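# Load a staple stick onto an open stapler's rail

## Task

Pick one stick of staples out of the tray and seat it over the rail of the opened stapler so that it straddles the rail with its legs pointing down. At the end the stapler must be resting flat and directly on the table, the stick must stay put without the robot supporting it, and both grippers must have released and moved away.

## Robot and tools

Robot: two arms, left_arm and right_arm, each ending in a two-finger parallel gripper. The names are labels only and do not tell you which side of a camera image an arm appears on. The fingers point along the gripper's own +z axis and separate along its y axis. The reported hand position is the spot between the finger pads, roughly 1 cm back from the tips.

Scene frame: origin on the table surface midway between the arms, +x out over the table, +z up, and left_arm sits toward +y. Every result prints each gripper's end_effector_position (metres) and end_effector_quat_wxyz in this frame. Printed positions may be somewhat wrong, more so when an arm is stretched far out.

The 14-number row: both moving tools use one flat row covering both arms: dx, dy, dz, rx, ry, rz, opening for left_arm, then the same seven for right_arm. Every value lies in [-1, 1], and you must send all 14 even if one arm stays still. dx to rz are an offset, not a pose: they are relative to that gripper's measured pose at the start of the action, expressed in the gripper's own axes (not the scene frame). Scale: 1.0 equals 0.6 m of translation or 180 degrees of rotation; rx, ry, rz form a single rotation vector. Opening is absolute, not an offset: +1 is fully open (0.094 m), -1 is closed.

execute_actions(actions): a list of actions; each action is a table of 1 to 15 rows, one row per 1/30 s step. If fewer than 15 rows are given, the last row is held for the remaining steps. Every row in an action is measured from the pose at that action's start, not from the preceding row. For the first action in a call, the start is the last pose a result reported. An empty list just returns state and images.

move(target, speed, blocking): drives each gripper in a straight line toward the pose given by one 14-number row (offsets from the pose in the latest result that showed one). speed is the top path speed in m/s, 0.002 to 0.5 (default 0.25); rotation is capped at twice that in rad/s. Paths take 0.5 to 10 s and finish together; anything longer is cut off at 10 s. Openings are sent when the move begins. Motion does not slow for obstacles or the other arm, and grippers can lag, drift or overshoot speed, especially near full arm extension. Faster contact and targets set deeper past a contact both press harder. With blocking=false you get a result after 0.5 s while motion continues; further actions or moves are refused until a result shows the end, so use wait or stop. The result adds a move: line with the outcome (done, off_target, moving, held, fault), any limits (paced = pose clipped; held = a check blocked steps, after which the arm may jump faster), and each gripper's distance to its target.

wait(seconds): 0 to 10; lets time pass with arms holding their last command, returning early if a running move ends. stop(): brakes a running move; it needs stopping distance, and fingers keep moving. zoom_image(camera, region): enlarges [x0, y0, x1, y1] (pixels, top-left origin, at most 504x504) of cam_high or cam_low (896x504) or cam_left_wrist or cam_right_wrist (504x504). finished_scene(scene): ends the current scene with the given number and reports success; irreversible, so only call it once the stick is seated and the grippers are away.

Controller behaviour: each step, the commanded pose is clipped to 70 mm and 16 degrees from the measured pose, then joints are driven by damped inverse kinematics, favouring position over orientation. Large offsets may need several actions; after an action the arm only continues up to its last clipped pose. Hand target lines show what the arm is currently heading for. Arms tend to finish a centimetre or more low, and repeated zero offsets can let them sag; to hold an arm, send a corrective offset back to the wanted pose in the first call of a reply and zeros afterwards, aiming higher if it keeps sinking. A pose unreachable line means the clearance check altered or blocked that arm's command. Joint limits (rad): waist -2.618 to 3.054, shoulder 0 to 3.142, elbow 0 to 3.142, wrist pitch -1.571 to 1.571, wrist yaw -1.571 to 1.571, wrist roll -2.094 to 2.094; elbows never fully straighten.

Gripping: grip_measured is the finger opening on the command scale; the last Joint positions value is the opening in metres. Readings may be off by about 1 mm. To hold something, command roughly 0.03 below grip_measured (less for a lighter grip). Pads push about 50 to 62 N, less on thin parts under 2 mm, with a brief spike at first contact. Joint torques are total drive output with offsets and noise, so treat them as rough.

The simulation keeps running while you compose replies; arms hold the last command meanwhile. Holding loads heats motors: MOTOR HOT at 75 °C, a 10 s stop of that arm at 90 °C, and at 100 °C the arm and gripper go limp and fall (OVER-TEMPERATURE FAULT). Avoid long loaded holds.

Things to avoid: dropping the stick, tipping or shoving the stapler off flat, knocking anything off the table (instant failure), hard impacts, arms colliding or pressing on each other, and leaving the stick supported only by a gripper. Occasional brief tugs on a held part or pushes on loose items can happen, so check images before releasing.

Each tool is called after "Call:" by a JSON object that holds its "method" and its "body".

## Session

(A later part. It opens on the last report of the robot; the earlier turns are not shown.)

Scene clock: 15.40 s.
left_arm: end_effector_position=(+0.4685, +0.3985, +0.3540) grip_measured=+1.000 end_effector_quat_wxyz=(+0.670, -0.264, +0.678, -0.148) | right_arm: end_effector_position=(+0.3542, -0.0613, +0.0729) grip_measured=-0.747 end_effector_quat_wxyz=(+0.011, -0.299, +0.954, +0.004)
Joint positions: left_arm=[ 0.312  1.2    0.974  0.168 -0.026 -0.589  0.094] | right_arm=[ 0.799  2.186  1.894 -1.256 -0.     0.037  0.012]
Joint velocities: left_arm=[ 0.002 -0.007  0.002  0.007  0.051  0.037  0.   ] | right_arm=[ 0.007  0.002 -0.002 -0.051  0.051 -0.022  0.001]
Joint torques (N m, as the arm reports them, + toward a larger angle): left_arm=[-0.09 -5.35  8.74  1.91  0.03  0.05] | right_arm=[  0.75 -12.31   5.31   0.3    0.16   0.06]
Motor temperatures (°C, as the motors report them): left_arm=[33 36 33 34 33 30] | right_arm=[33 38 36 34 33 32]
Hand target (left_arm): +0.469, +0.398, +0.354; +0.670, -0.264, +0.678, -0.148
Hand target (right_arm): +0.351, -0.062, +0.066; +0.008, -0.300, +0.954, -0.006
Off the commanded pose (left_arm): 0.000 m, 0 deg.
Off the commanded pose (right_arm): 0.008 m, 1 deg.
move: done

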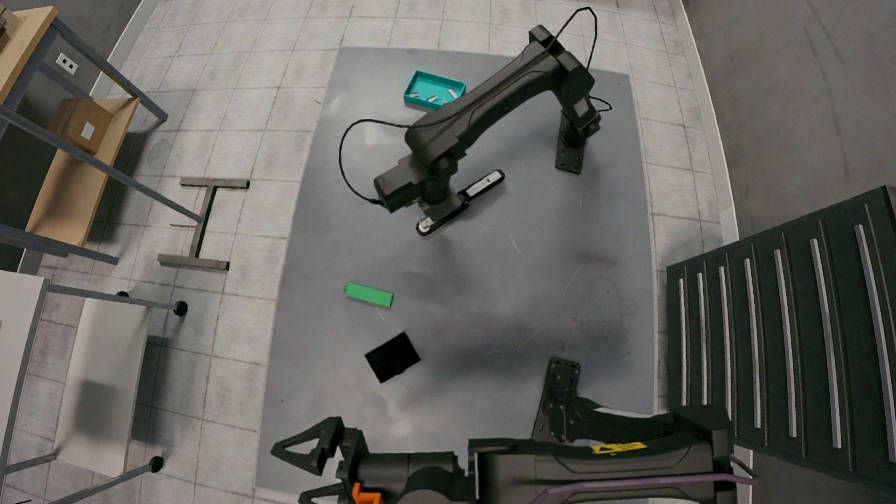

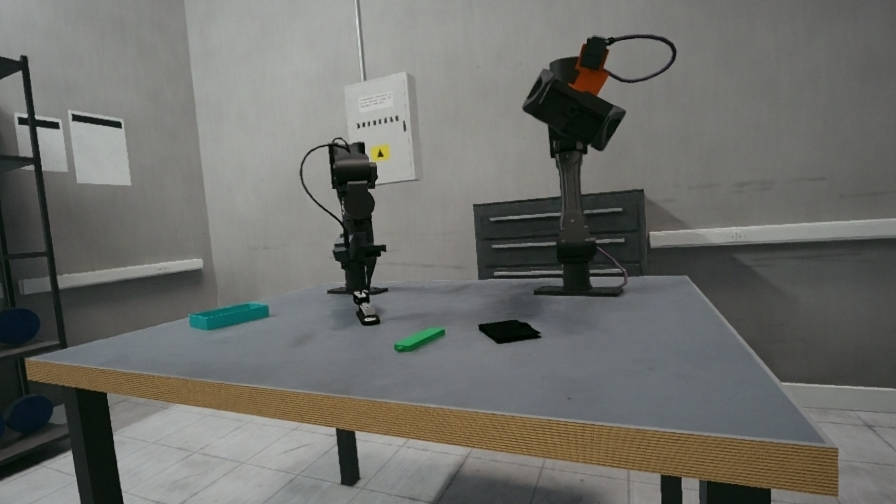

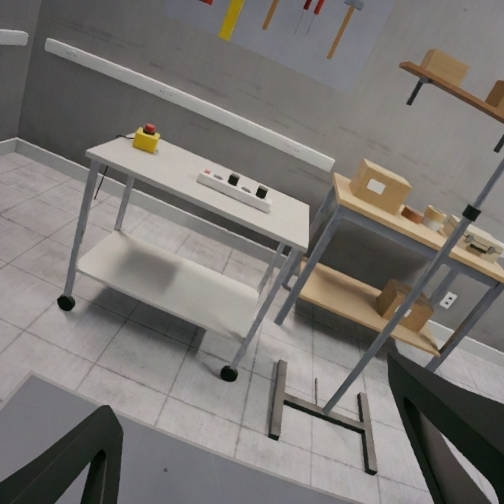

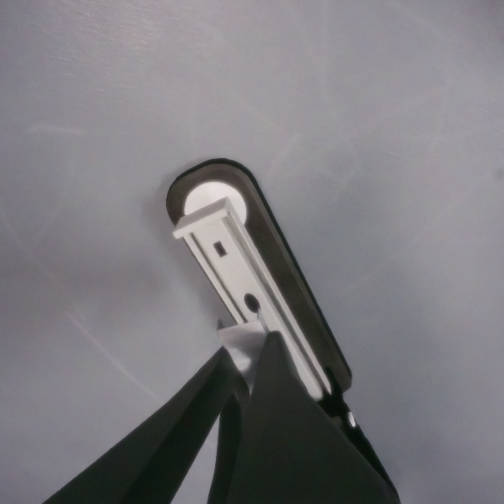

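Perhaps slightly over-rotated. Descend.

Call:
{"method": "move", "body": {"target": [0,0,0,0,0,0,1,0.006,0,0.036,0,0.014,-0.015,-0.78], "speed": 0.03}}

Call:
{"method": "zoom_image", "body": {"camera": "cam_right_wrist", "region": [140,200,340,400]}}

Scene clock: 16.87 s.
left_arm: end_effector_position=(+0.4685, +0.3985, +0.3540) grip_measured=+1.000 end_effector_quat_wxyz=(+0.670, -0.264, +0.678, -0.148) | right_arm: end_effector_position=(+0.3535, -0.0619, +0.0574) grip_measured=-0.747 end_effector_quat_wxyz=(-0.005, -0.318, +0.948, -0.002)
Joint positions: left_arm=[ 0.312  1.2    0.974  0.168 -0.026 -0.589  0.094] | right_arm=[ 0.799  2.224  1.894 -1.251  0.    -0.003  0.012]
Joint velocities: left_arm=[ 0.017 -0.012  0.002 -0.066 -0.051 -0.007  0.   ] | right_arm=[-0.007 -0.012  0.007 -0.051 -0.022 -0.007  0.   ]
Joint torques (N m, as the arm reports them, + toward a larger angle): left_arm=[ 0.15 -5.31  8.87  1.89  0.03  0.02] | right_arm=[  0.06 -12.4    5.64   0.23   0.01  -0.12]
Motor temperatures (°C, as the motors report them): left_arm=[33 36 33 34 33 30] | right_arm=[33 39 36 34 33 32]
Hand target (left_arm): +0.469, +0.398, +0.354; +0.670, -0.264, +0.678, -0.148
Hand target (right_arm): +0.352, -0.063, +0.051; -0.010, -0.321, +0.947, -0.003
Off the commanded pose (left_arm): 0.000 m, 0 deg.
Off the commanded pose (right_arm): 0.007 m, 1 deg.
move: done

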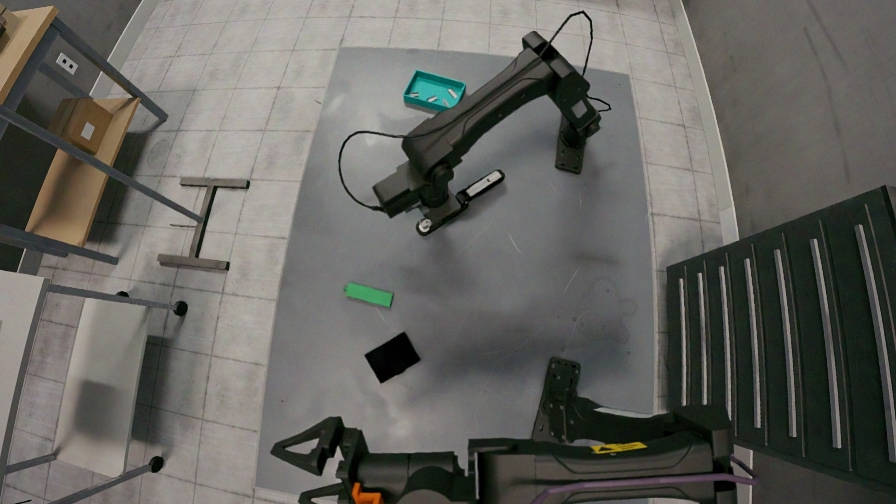

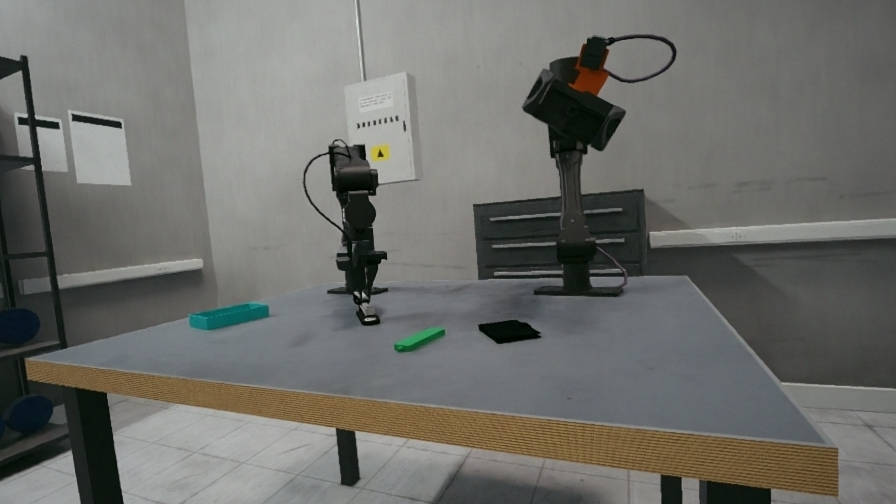

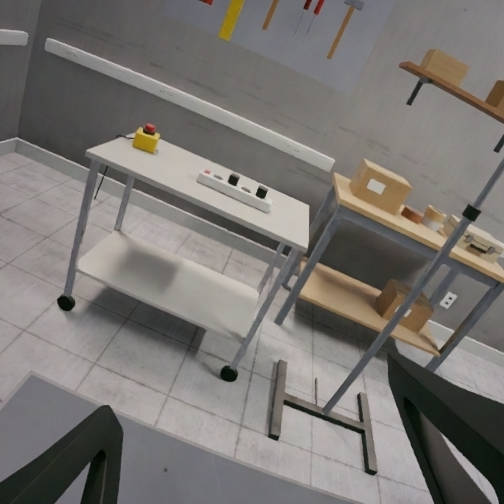

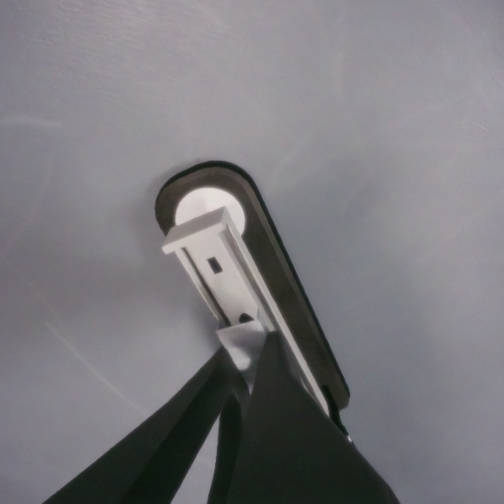

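Region (140, 200, 340, 400) of cam_right_wrist's 504x504 image, scaled by 2.520, with more detail than that image has.

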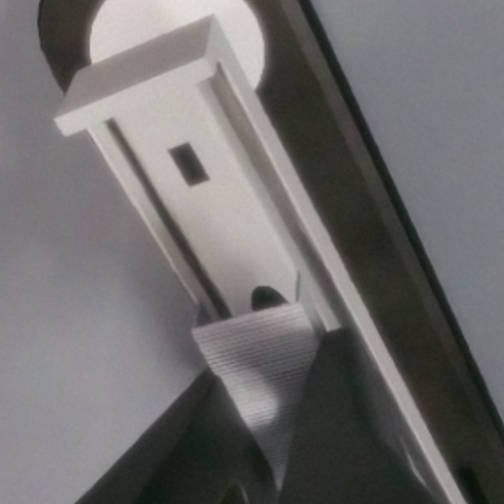

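Call:
{"method": "move", "body": {"target": [0,0,0,0,0,0,1,0.002,0.011,0.025,0,0.01,0,-0.78], "speed": 0.02}}

Call:
{"method": "zoom_image", "body": {"camera": "cam_right_wrist", "region": [140,200,340,400]}}

Scene clock: 18.10 s.
left_arm: end_effector_position=(+0.4685, +0.3985, +0.3540) grip_measured=+1.000 end_effector_quat_wxyz=(+0.670, -0.264, +0.678, -0.148) | right_arm: end_effector_position=(+0.3503, -0.0610, +0.0450) grip_measured=-0.747 end_effector_quat_wxyz=(-0.019, -0.316, +0.948, -0.007)
Joint positions: left_arm=[ 0.312  1.2    0.974  0.168 -0.026 -0.589  0.094] | right_arm=[ 0.805  2.254  1.894 -1.251  0.     0.006  0.012]
Joint velocities: left_arm=[-0.007 -0.002 -0.017 -0.051 -0.037  0.007  0.   ] | right_arm=[ 0.017 -0.002 -0.002 -0.007 -0.022 -0.066 -0.001]
Joint torques (N m, as the arm reports them, + toward a larger angle): left_arm=[ 0.09 -5.49  8.83  1.93  0.    0.01] | right_arm=[  0.59 -12.55   6.79   0.13   0.01   0.02]
Motor temperatures (°C, as the motors report them): left_arm=[33 36 33 34 33 30] | right_arm=[33 39 36 34 33 32]
Hand target (left_arm): +0.469, +0.398, +0.354; +0.670, -0.264, +0.678, -0.148
Hand target (right_arm): +0.348, -0.057, +0.042; -0.020, -0.317, +0.948, -0.007
Off the commanded pose (left_arm): 0.000 m, 0 deg.
Off the commanded pose (right_arm): 0.005 m, 0 deg.
move: done

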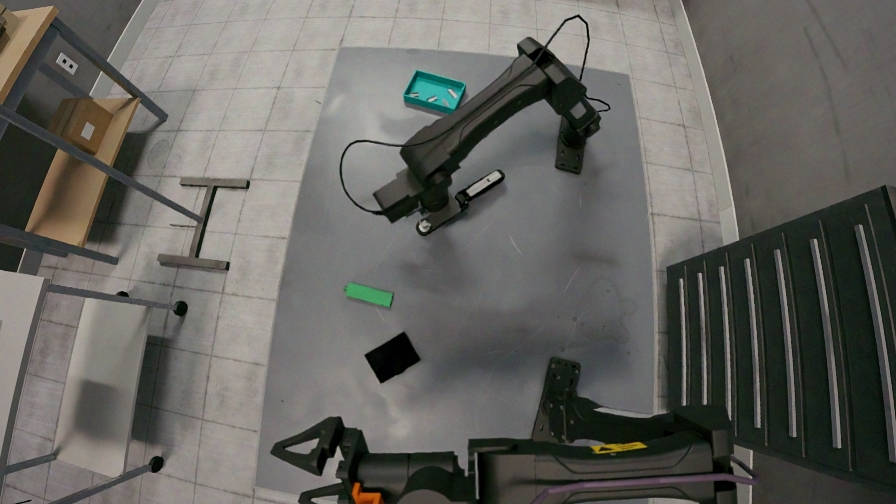

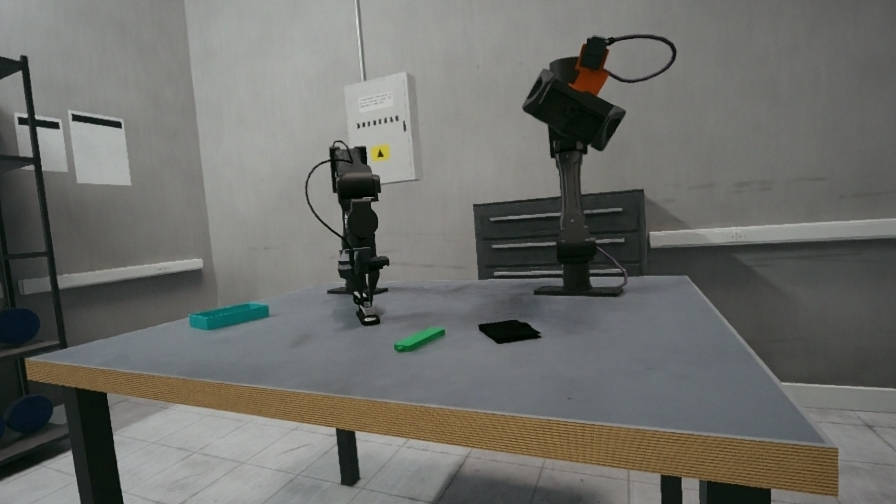

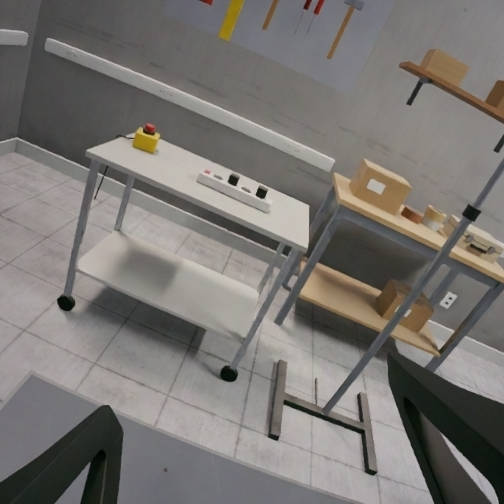

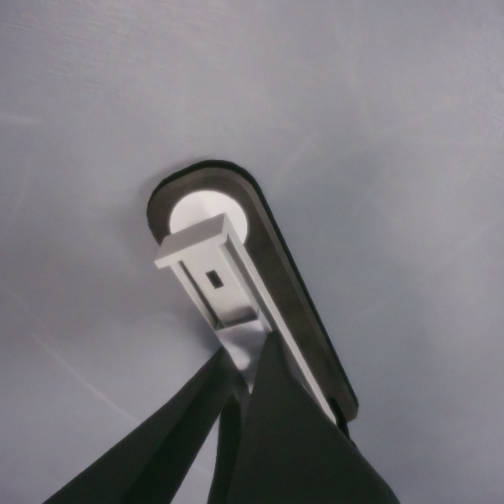

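Region (140, 200, 340, 400) of cam_right_wrist's 504x504 image, scaled by 2.520, with more detail than that image has.

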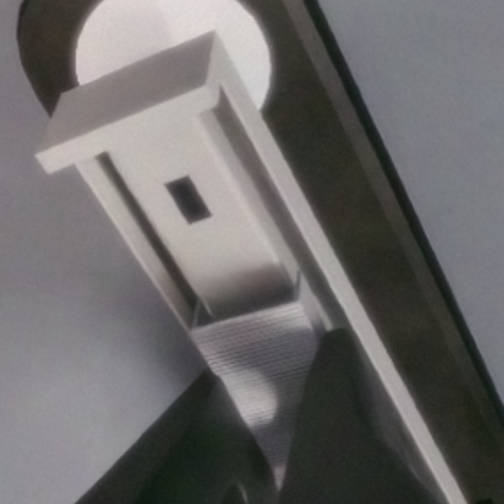

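Needs about 1.5 mm more in +y.

Call:
{"method": "move", "body": {"target": [0,0,0,0,0,0,1,0.001,0.009,0.009,0,0.004,0,-0.78], "speed": 0.01}}

Call:
{"method": "zoom_image", "body": {"camera": "cam_right_wrist", "region": [140,200,340,400]}}

Scene clock: 19.20 s.
left_arm: end_effector_position=(+0.4685, +0.3985, +0.3540) grip_measured=+1.000 end_effector_quat_wxyz=(+0.670, -0.264, +0.678, -0.148) | right_arm: end_effector_position=(+0.3503, -0.0610, +0.0450) grip_measured=-0.747 end_effector_quat_wxyz=(-0.019, -0.314, +0.949, -0.007)
Joint positions: left_arm=[ 0.312  1.2    0.974  0.168 -0.026 -0.589  0.094] | right_arm=[ 0.805  2.254  1.894 -1.251  0.     0.011  0.012]
Joint velocities: left_arm=[-0.002  0.007 -0.012 -0.007  0.022  0.022  0.   ] | right_arm=[ 0.012 -0.012  0.012 -0.051 -0.037 -0.081  0.001]
Joint torques (N m, as the arm reports them, + toward a larger angle): left_arm=[-0.07 -5.46  8.94  1.89  0.01  0.02] | right_arm=[  0.95 -11.83   6.85   0.13  -0.01   0.05]
Motor temperatures (°C, as the motors report them): left_arm=[33 36 34 34 33 30] | right_arm=[33 39 36 34 33 32]
Hand target (left_arm): +0.469, +0.398, +0.354; +0.670, -0.264, +0.678, -0.148
Hand target (right_arm): +0.346, -0.057, +0.040; -0.025, -0.316, +0.948, -0.009
Off the commanded pose (left_arm): 0.000 m, 0 deg.
Off the commanded pose (right_arm): 0.008 m, 1 deg.
move: done

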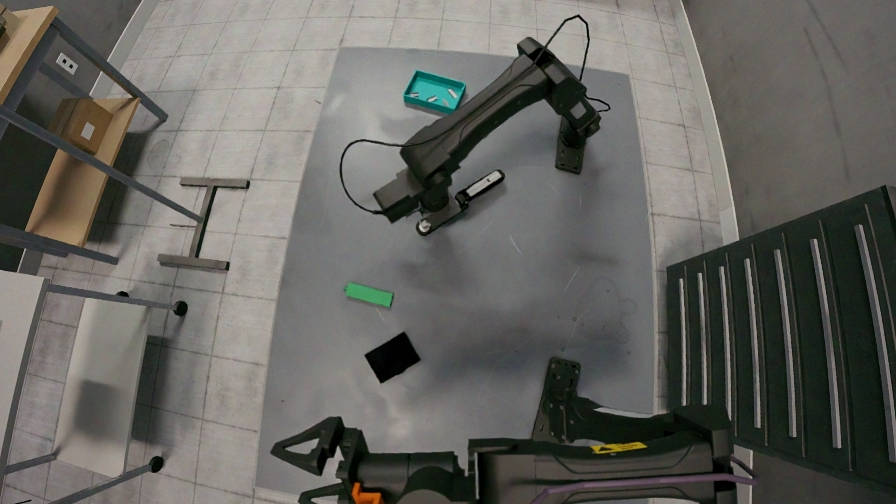

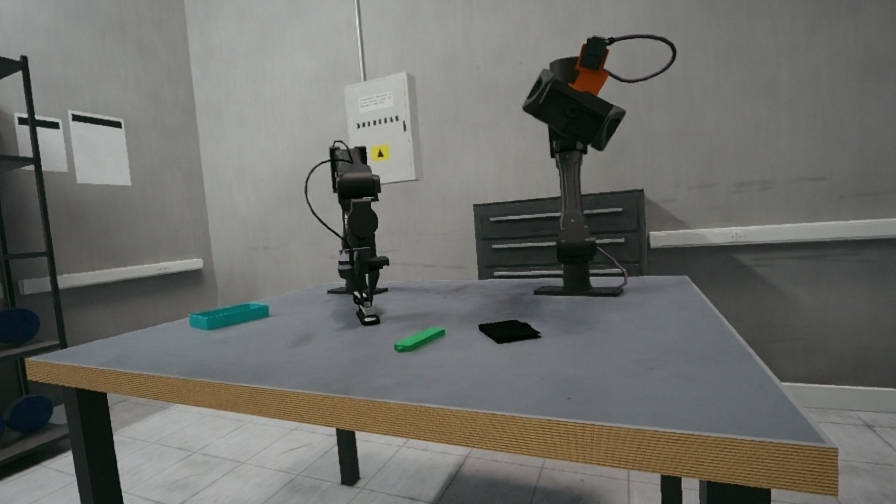

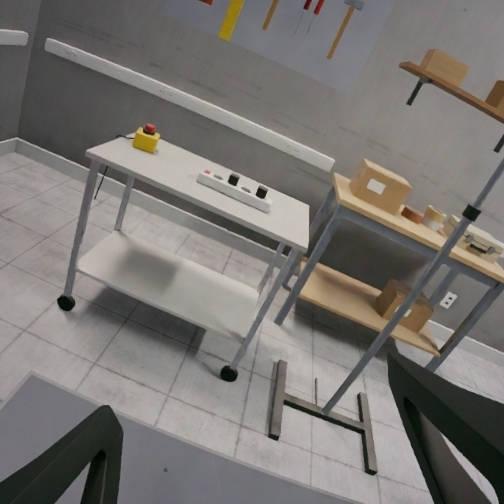

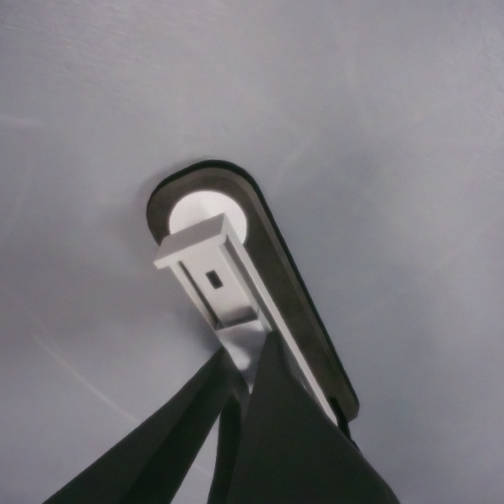

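Region (140, 200, 340, 400) of cam_right_wrist's 504x504 image, scaled by 2.520, with more detail than that image has.

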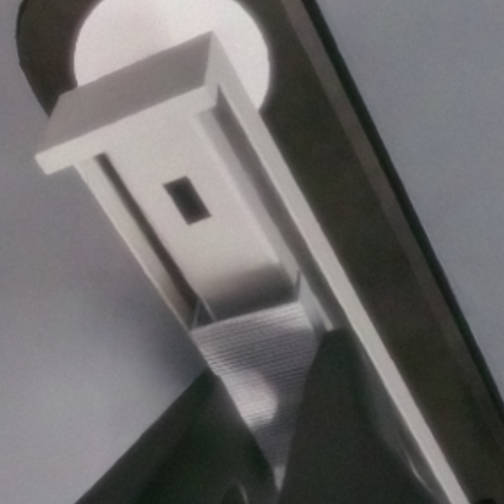

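Call:
{"method": "move", "body": {"target": [0,0,0,0,0,0,1,0.001,0.005,0.014,-0.01,0.006,-0.015,-0.78], "speed": 0.01}}

Call:
{"method": "zoom_image", "body": {"camera": "cam_right_wrist", "region": [140,200,340,400]}}

Scene clock: 22.57 s.
left_arm: end_effector_position=(+0.4685, +0.3985, +0.3540) grip_measured=+1.000 end_effector_quat_wxyz=(+0.670, -0.264, +0.678, -0.148) | right_arm: end_effector_position=(+0.3489, -0.0599, +0.0430) grip_measured=-0.747 end_effector_quat_wxyz=(-0.023, -0.334, +0.942, -0.002)
Joint positions: left_arm=[ 0.312  1.2    0.974  0.168 -0.026 -0.589  0.094] | right_arm=[ 0.805  2.259  1.894 -1.251 -0.01  -0.032  0.012]
Joint velocities: left_arm=[ 0.007  0.002 -0.012  0.007 -0.007 -0.007  0.   ] | right_arm=[ 0.012 -0.002 -0.027 -0.066  0.007 -0.066 -0.001]
Joint torques (N m, as the arm reports them, + toward a larger angle): left_arm=[ 0.08 -5.33  8.79  1.86  0.04  0.  ] | right_arm=[ -0.44 -11.59   6.92   0.12  -0.18  -0.12]
Motor temperatures (°C, as the motors report them): left_arm=[33 36 34 35 33 30] | right_arm=[33 39 36 34 33 32]
Hand target (left_arm): +0.469, +0.398, +0.354; +0.670, -0.264, +0.678, -0.148
Hand target (right_arm): +0.348, -0.059, +0.037; -0.033, -0.335, +0.942, +0.006
Off the commanded pose (left_arm): 0.000 m, 0 deg.
Off the commanded pose (right_arm): 0.007 m, 1 deg.
move: done

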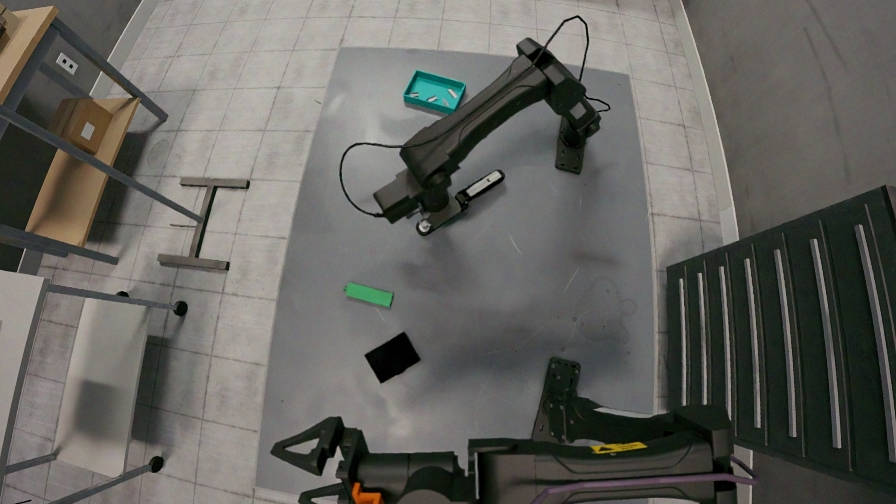

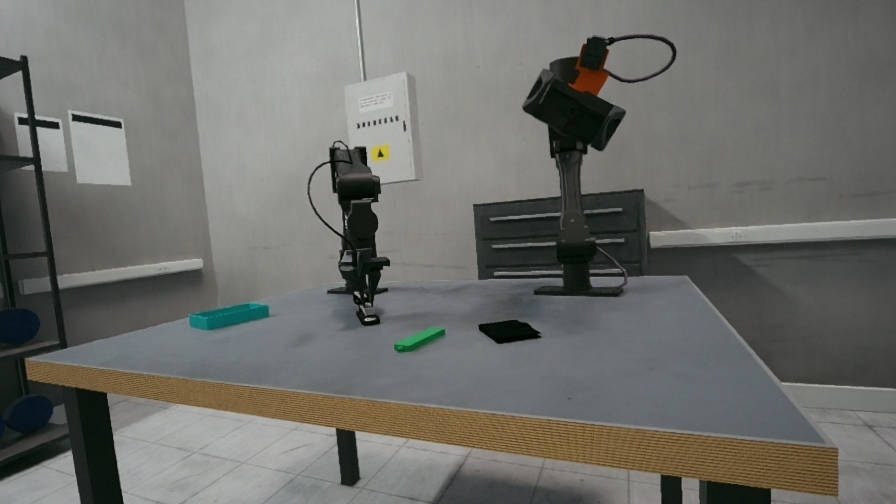

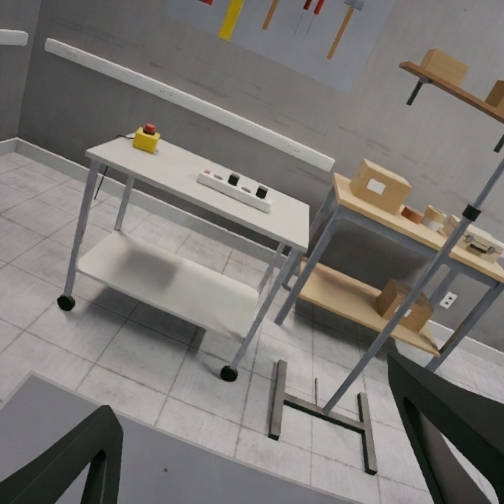

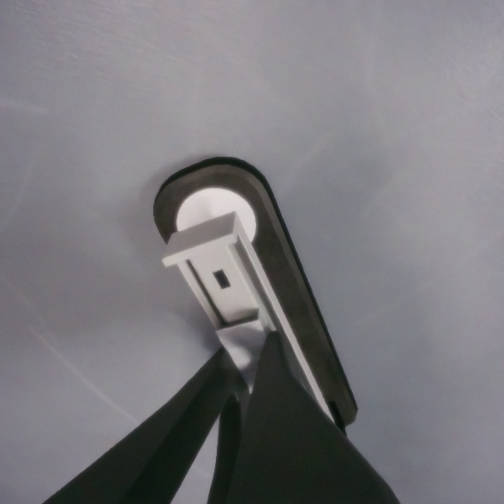

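Region (140, 200, 340, 400) of cam_right_wrist's 504x504 image, scaled by 2.520, with more detail than that image has.

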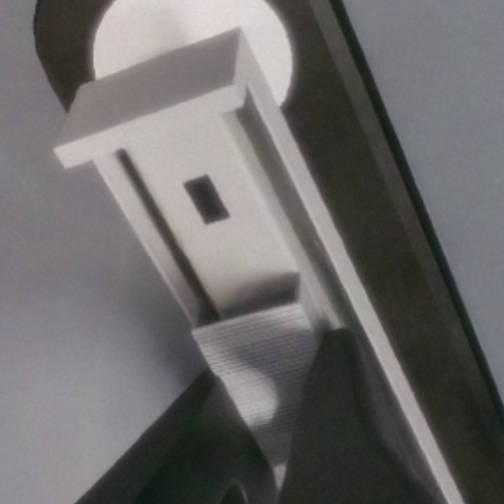

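Slightly over; rotate back a bit, then release.

Call:
{"method": "move", "body": {"target": [0,0,0,0,0,0,1,0,0,0,0,0,0.009,-0.78], "speed": 0.02}}

Call:
{"method": "move", "body": {"target": [0,0,0,0,0,0,1,0,0,0,0,0,0,-0.4]}}

Call:
{"method": "zoom_image", "body": {"camera": "cam_right_wrist", "region": [140,220,360,440]}}

Scene clock: 23.67 s.
left_arm: end_effector_position=(+0.4685, +0.3985, +0.3540) grip_measured=+1.000 end_effector_quat_wxyz=(+0.670, -0.264, +0.678, -0.148) | right_arm: end_effector_position=(+0.3491, -0.0601, +0.0430) grip_measured=-0.747 end_effector_quat_wxyz=(-0.023, -0.324, +0.946, -0.003)
Joint positions: left_arm=[ 0.312  1.2    0.974  0.168 -0.026 -0.589  0.094] | right_arm=[ 0.805  2.259  1.894 -1.251 -0.009 -0.011  0.012]
Joint velocities: left_arm=[-0.002 -0.002 -0.002 -0.007 -0.037 -0.066  0.   ] | right_arm=[-0.007  0.007  0.002 -0.007 -0.007  0.081  0.001]
Joint torques (N m, as the arm reports them, + toward a larger angle): left_arm=[-0.17 -5.39  8.85  1.89  0.    0.03] | right_arm=[ -0.04 -12.95   6.75   0.09   0.03  -0.02]
Motor temperatures (°C, as the motors report them): left_arm=[33 36 34 35 33 30] | right_arm=[33 40 36 34 33 32]
Hand target (left_arm): +0.469, +0.398, +0.354; +0.670, -0.264, +0.678, -0.148
Hand target (right_arm): +0.349, -0.060, +0.043; -0.023, -0.321, +0.947, -0.003
Off the commanded pose (left_arm): 0.000 m, 0 deg.
Off the commanded pose (right_arm): 0.000 m, 0 deg.
move: done

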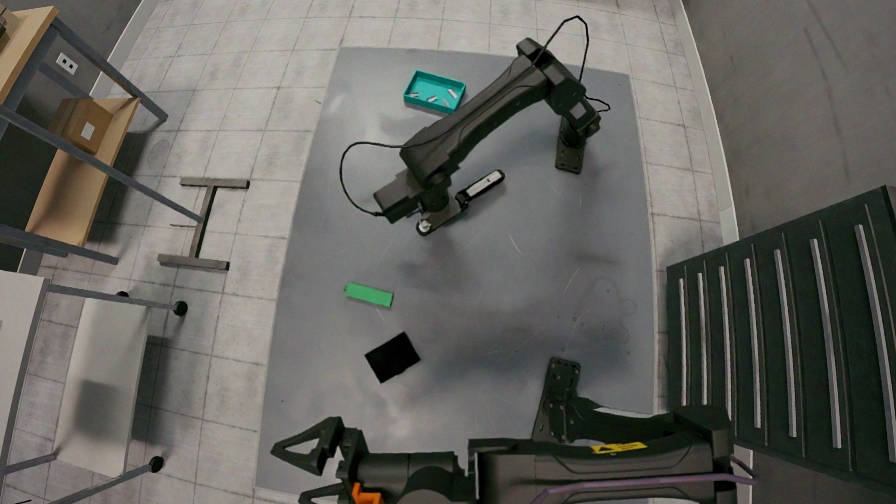

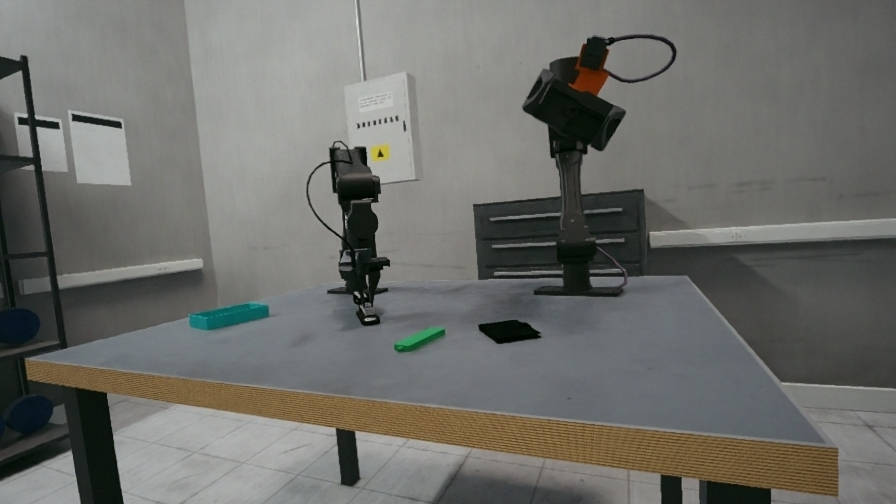

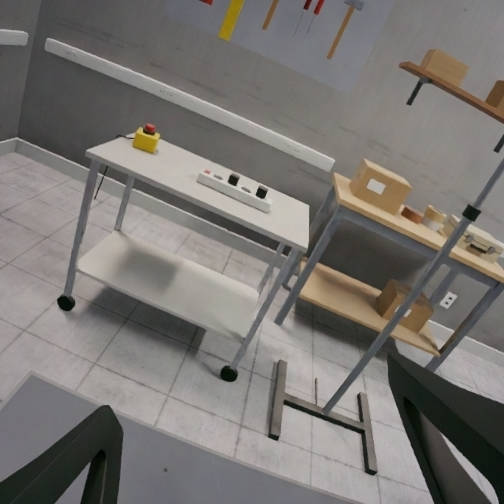

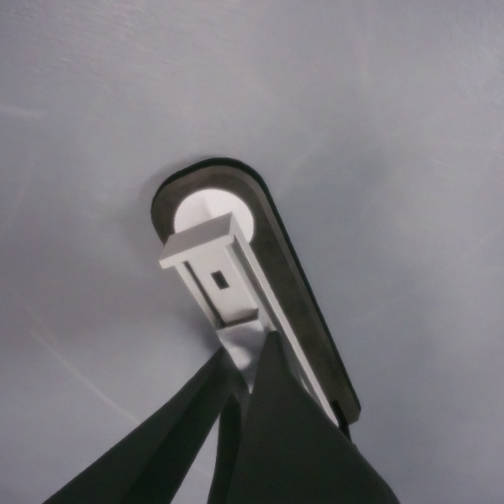

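Scene clock: 24.17 s.
left_arm: end_effector_position=(+0.4685, +0.3985, +0.3540) grip_measured=+1.000 end_effector_quat_wxyz=(+0.670, -0.264, +0.678, -0.148) | right_arm: end_effector_position=(+0.3491, -0.0601, +0.0430) grip_measured=-0.403 end_effector_quat_wxyz=(-0.023, -0.324, +0.946, -0.003)
Joint positions: left_arm=[ 0.312  1.2    0.974  0.168 -0.026 -0.589  0.094] | right_arm=[ 0.805  2.259  1.894 -1.251 -0.009 -0.011  0.028]
Joint velocities: left_arm=[-0.002  0.002 -0.007 -0.022 -0.037 -0.007  0.   ] | right_arm=[-0.012  0.017  0.017 -0.022  0.022 -0.007  0.   ]
Joint torques (N m, as the arm reports them, + toward a larger angle): left_arm=[-0.06 -5.36  9.13  1.9   0.02  0.  ] | right_arm=[ -0.07 -13.16   6.64   0.09   0.03  -0.04]
Motor temperatures (°C, as the motors report them): left_arm=[33 36 34 35 33 30] | right_arm=[33 40 36 34 33 32]
Hand target (left_arm): +0.469, +0.398, +0.354; +0.670, -0.264, +0.678, -0.148
Hand target (right_arm): +0.349, -0.060, +0.043; -0.023, -0.324, +0.946, -0.003
Off the commanded pose (left_arm): 0.000 m, 0 deg.
Off the commanded pose (right_arm): 0.000 m, 0 deg.
move: done

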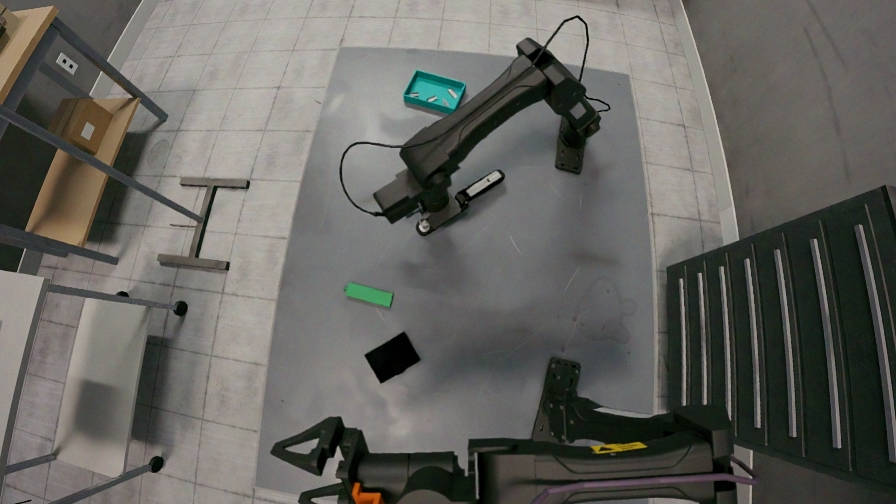

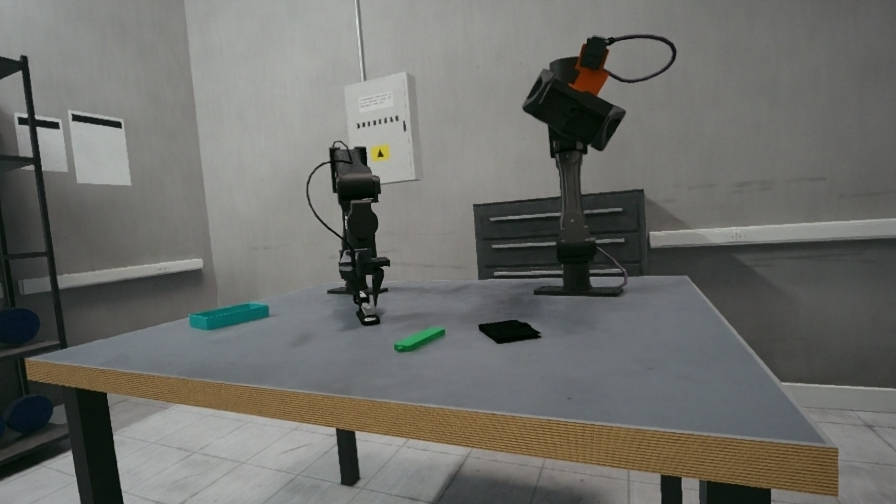

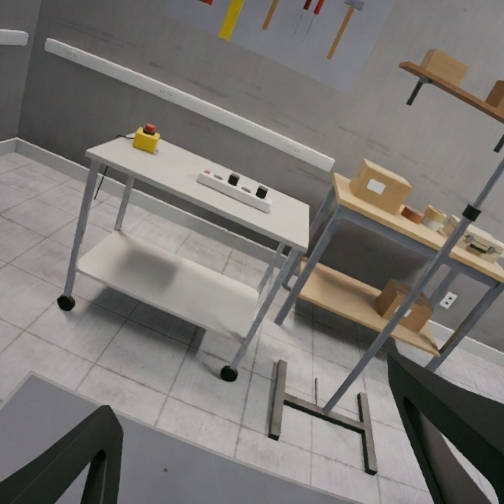

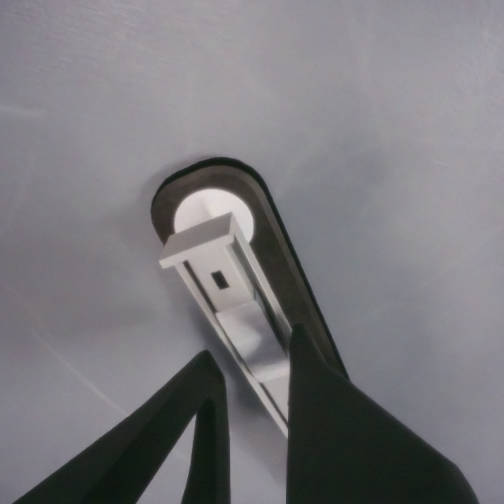

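Region (140, 220, 360, 440) of cam_right_wrist's 504x504 image, scaled by 2.291, with more detail than that image has.

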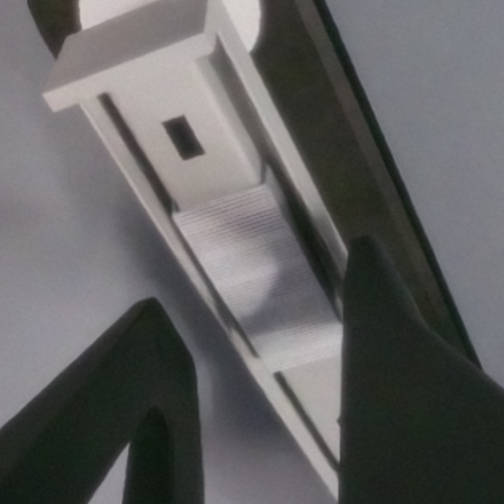

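Call:
{"method": "move", "body": {"target": [0,0,0,0,0,0,1,0.08,0,-0.16,0,0,0,-0.4], "speed": 0.15}}

Call:
{"method": "zoom_image", "body": {"camera": "cam_low", "region": [340,285,400,330]}}

Call:
{"method": "zoom_image", "body": {"camera": "cam_right_wrist", "region": [130,60,330,260]}}

Scene clock: 25.60 s.
left_arm: end_effector_position=(+0.4685, +0.3985, +0.3540) grip_measured=+1.000 end_effector_quat_wxyz=(+0.670, -0.264, +0.678, -0.148) | right_arm: end_effector_position=(+0.3104, -0.0895, +0.1306) grip_measured=-0.403 end_effector_quat_wxyz=(-0.038, -0.324, +0.945, -0.008)
Joint positions: left_arm=[ 0.312  1.2    0.974  0.168 -0.026 -0.589  0.094] | right_arm=[ 0.805  2.07   1.941 -1.518 -0.009 -0.011  0.028]
Joint velocities: left_arm=[ 0.002  0.002  0.012 -0.007 -0.081  0.037  0.   ] | right_arm=[-0.002 -0.012  0.002 -0.051  0.022 -0.022 -0.   ]
Joint torques (N m, as the arm reports them, + toward a larger angle): left_arm=[-0.07 -5.45  9.02  1.88  0.01  0.02] | right_arm=[ -0.29 -12.36   9.25  -0.01   0.02  -0.05]
Motor temperatures (°C, as the motors report them): left_arm=[33 36 34 35 33 30] | right_arm=[33 40 37 34 33 32]
Hand target (left_arm): +0.469, +0.398, +0.354; +0.670, -0.264, +0.678, -0.148
Hand target (right_arm): +0.315, -0.088, +0.141; -0.023, -0.324, +0.946, -0.003
Off the commanded pose (left_arm): 0.000 m, 0 deg.
Off the commanded pose (right_arm): 0.012 m, 2 deg.
move: off_target (right_arm)

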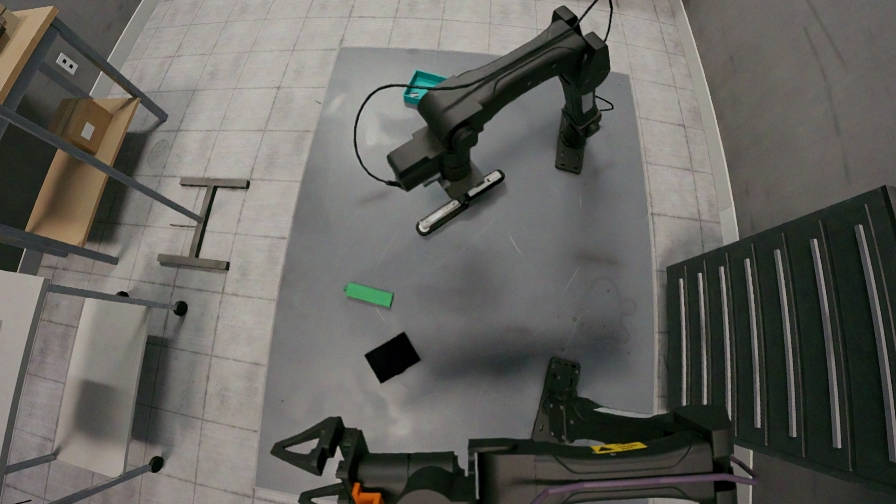

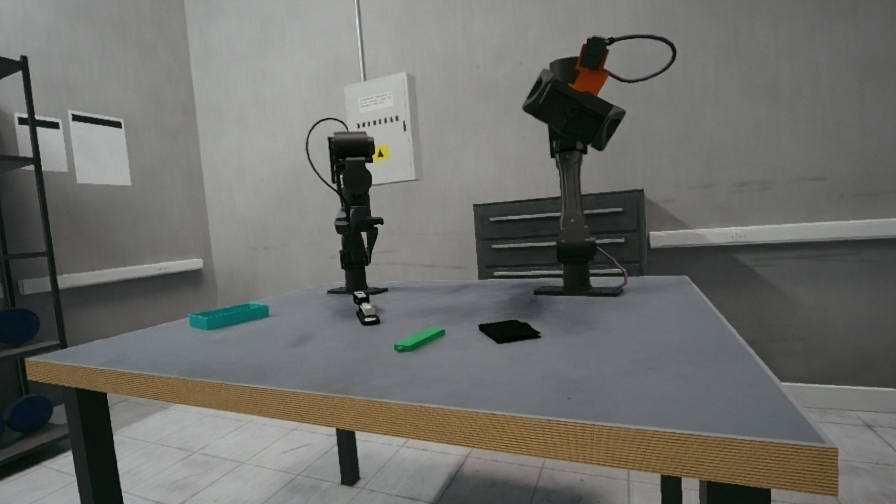

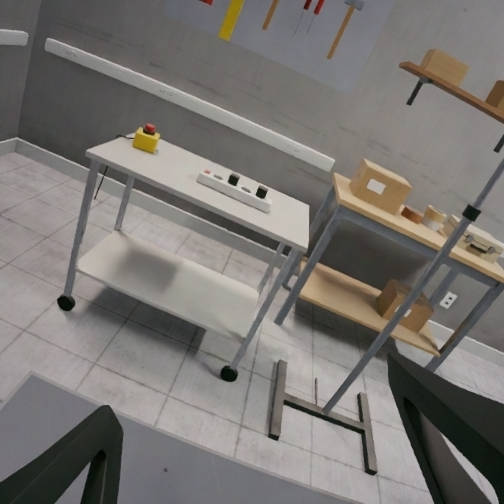

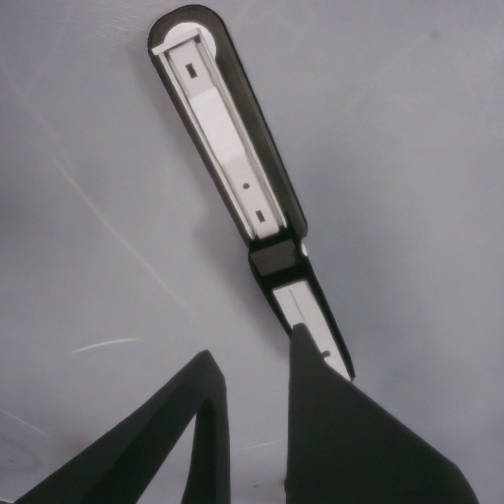

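Region (340, 285, 400, 330) of cam_low's 896x504 image, scaled by 8.400, with more detail than that image has; it fills the top 378 rows of this view, and the rest is white.

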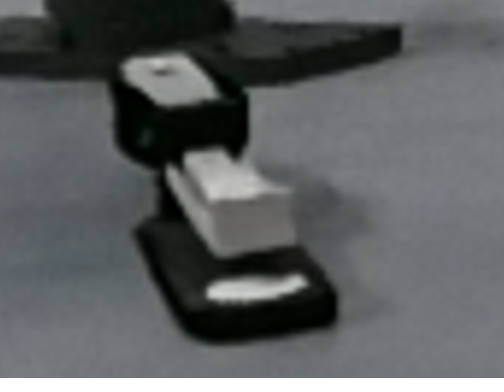

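Region (130, 60, 330, 260) of cam_right_wrist's 504x504 image, scaled by 2.520, with more detail than that image has.

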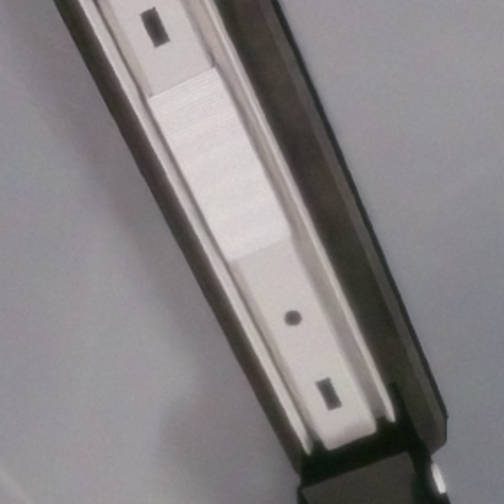

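Call:
{"method": "finished_scene", "body": {"scene": 2}}

The scene is finished: the task was done.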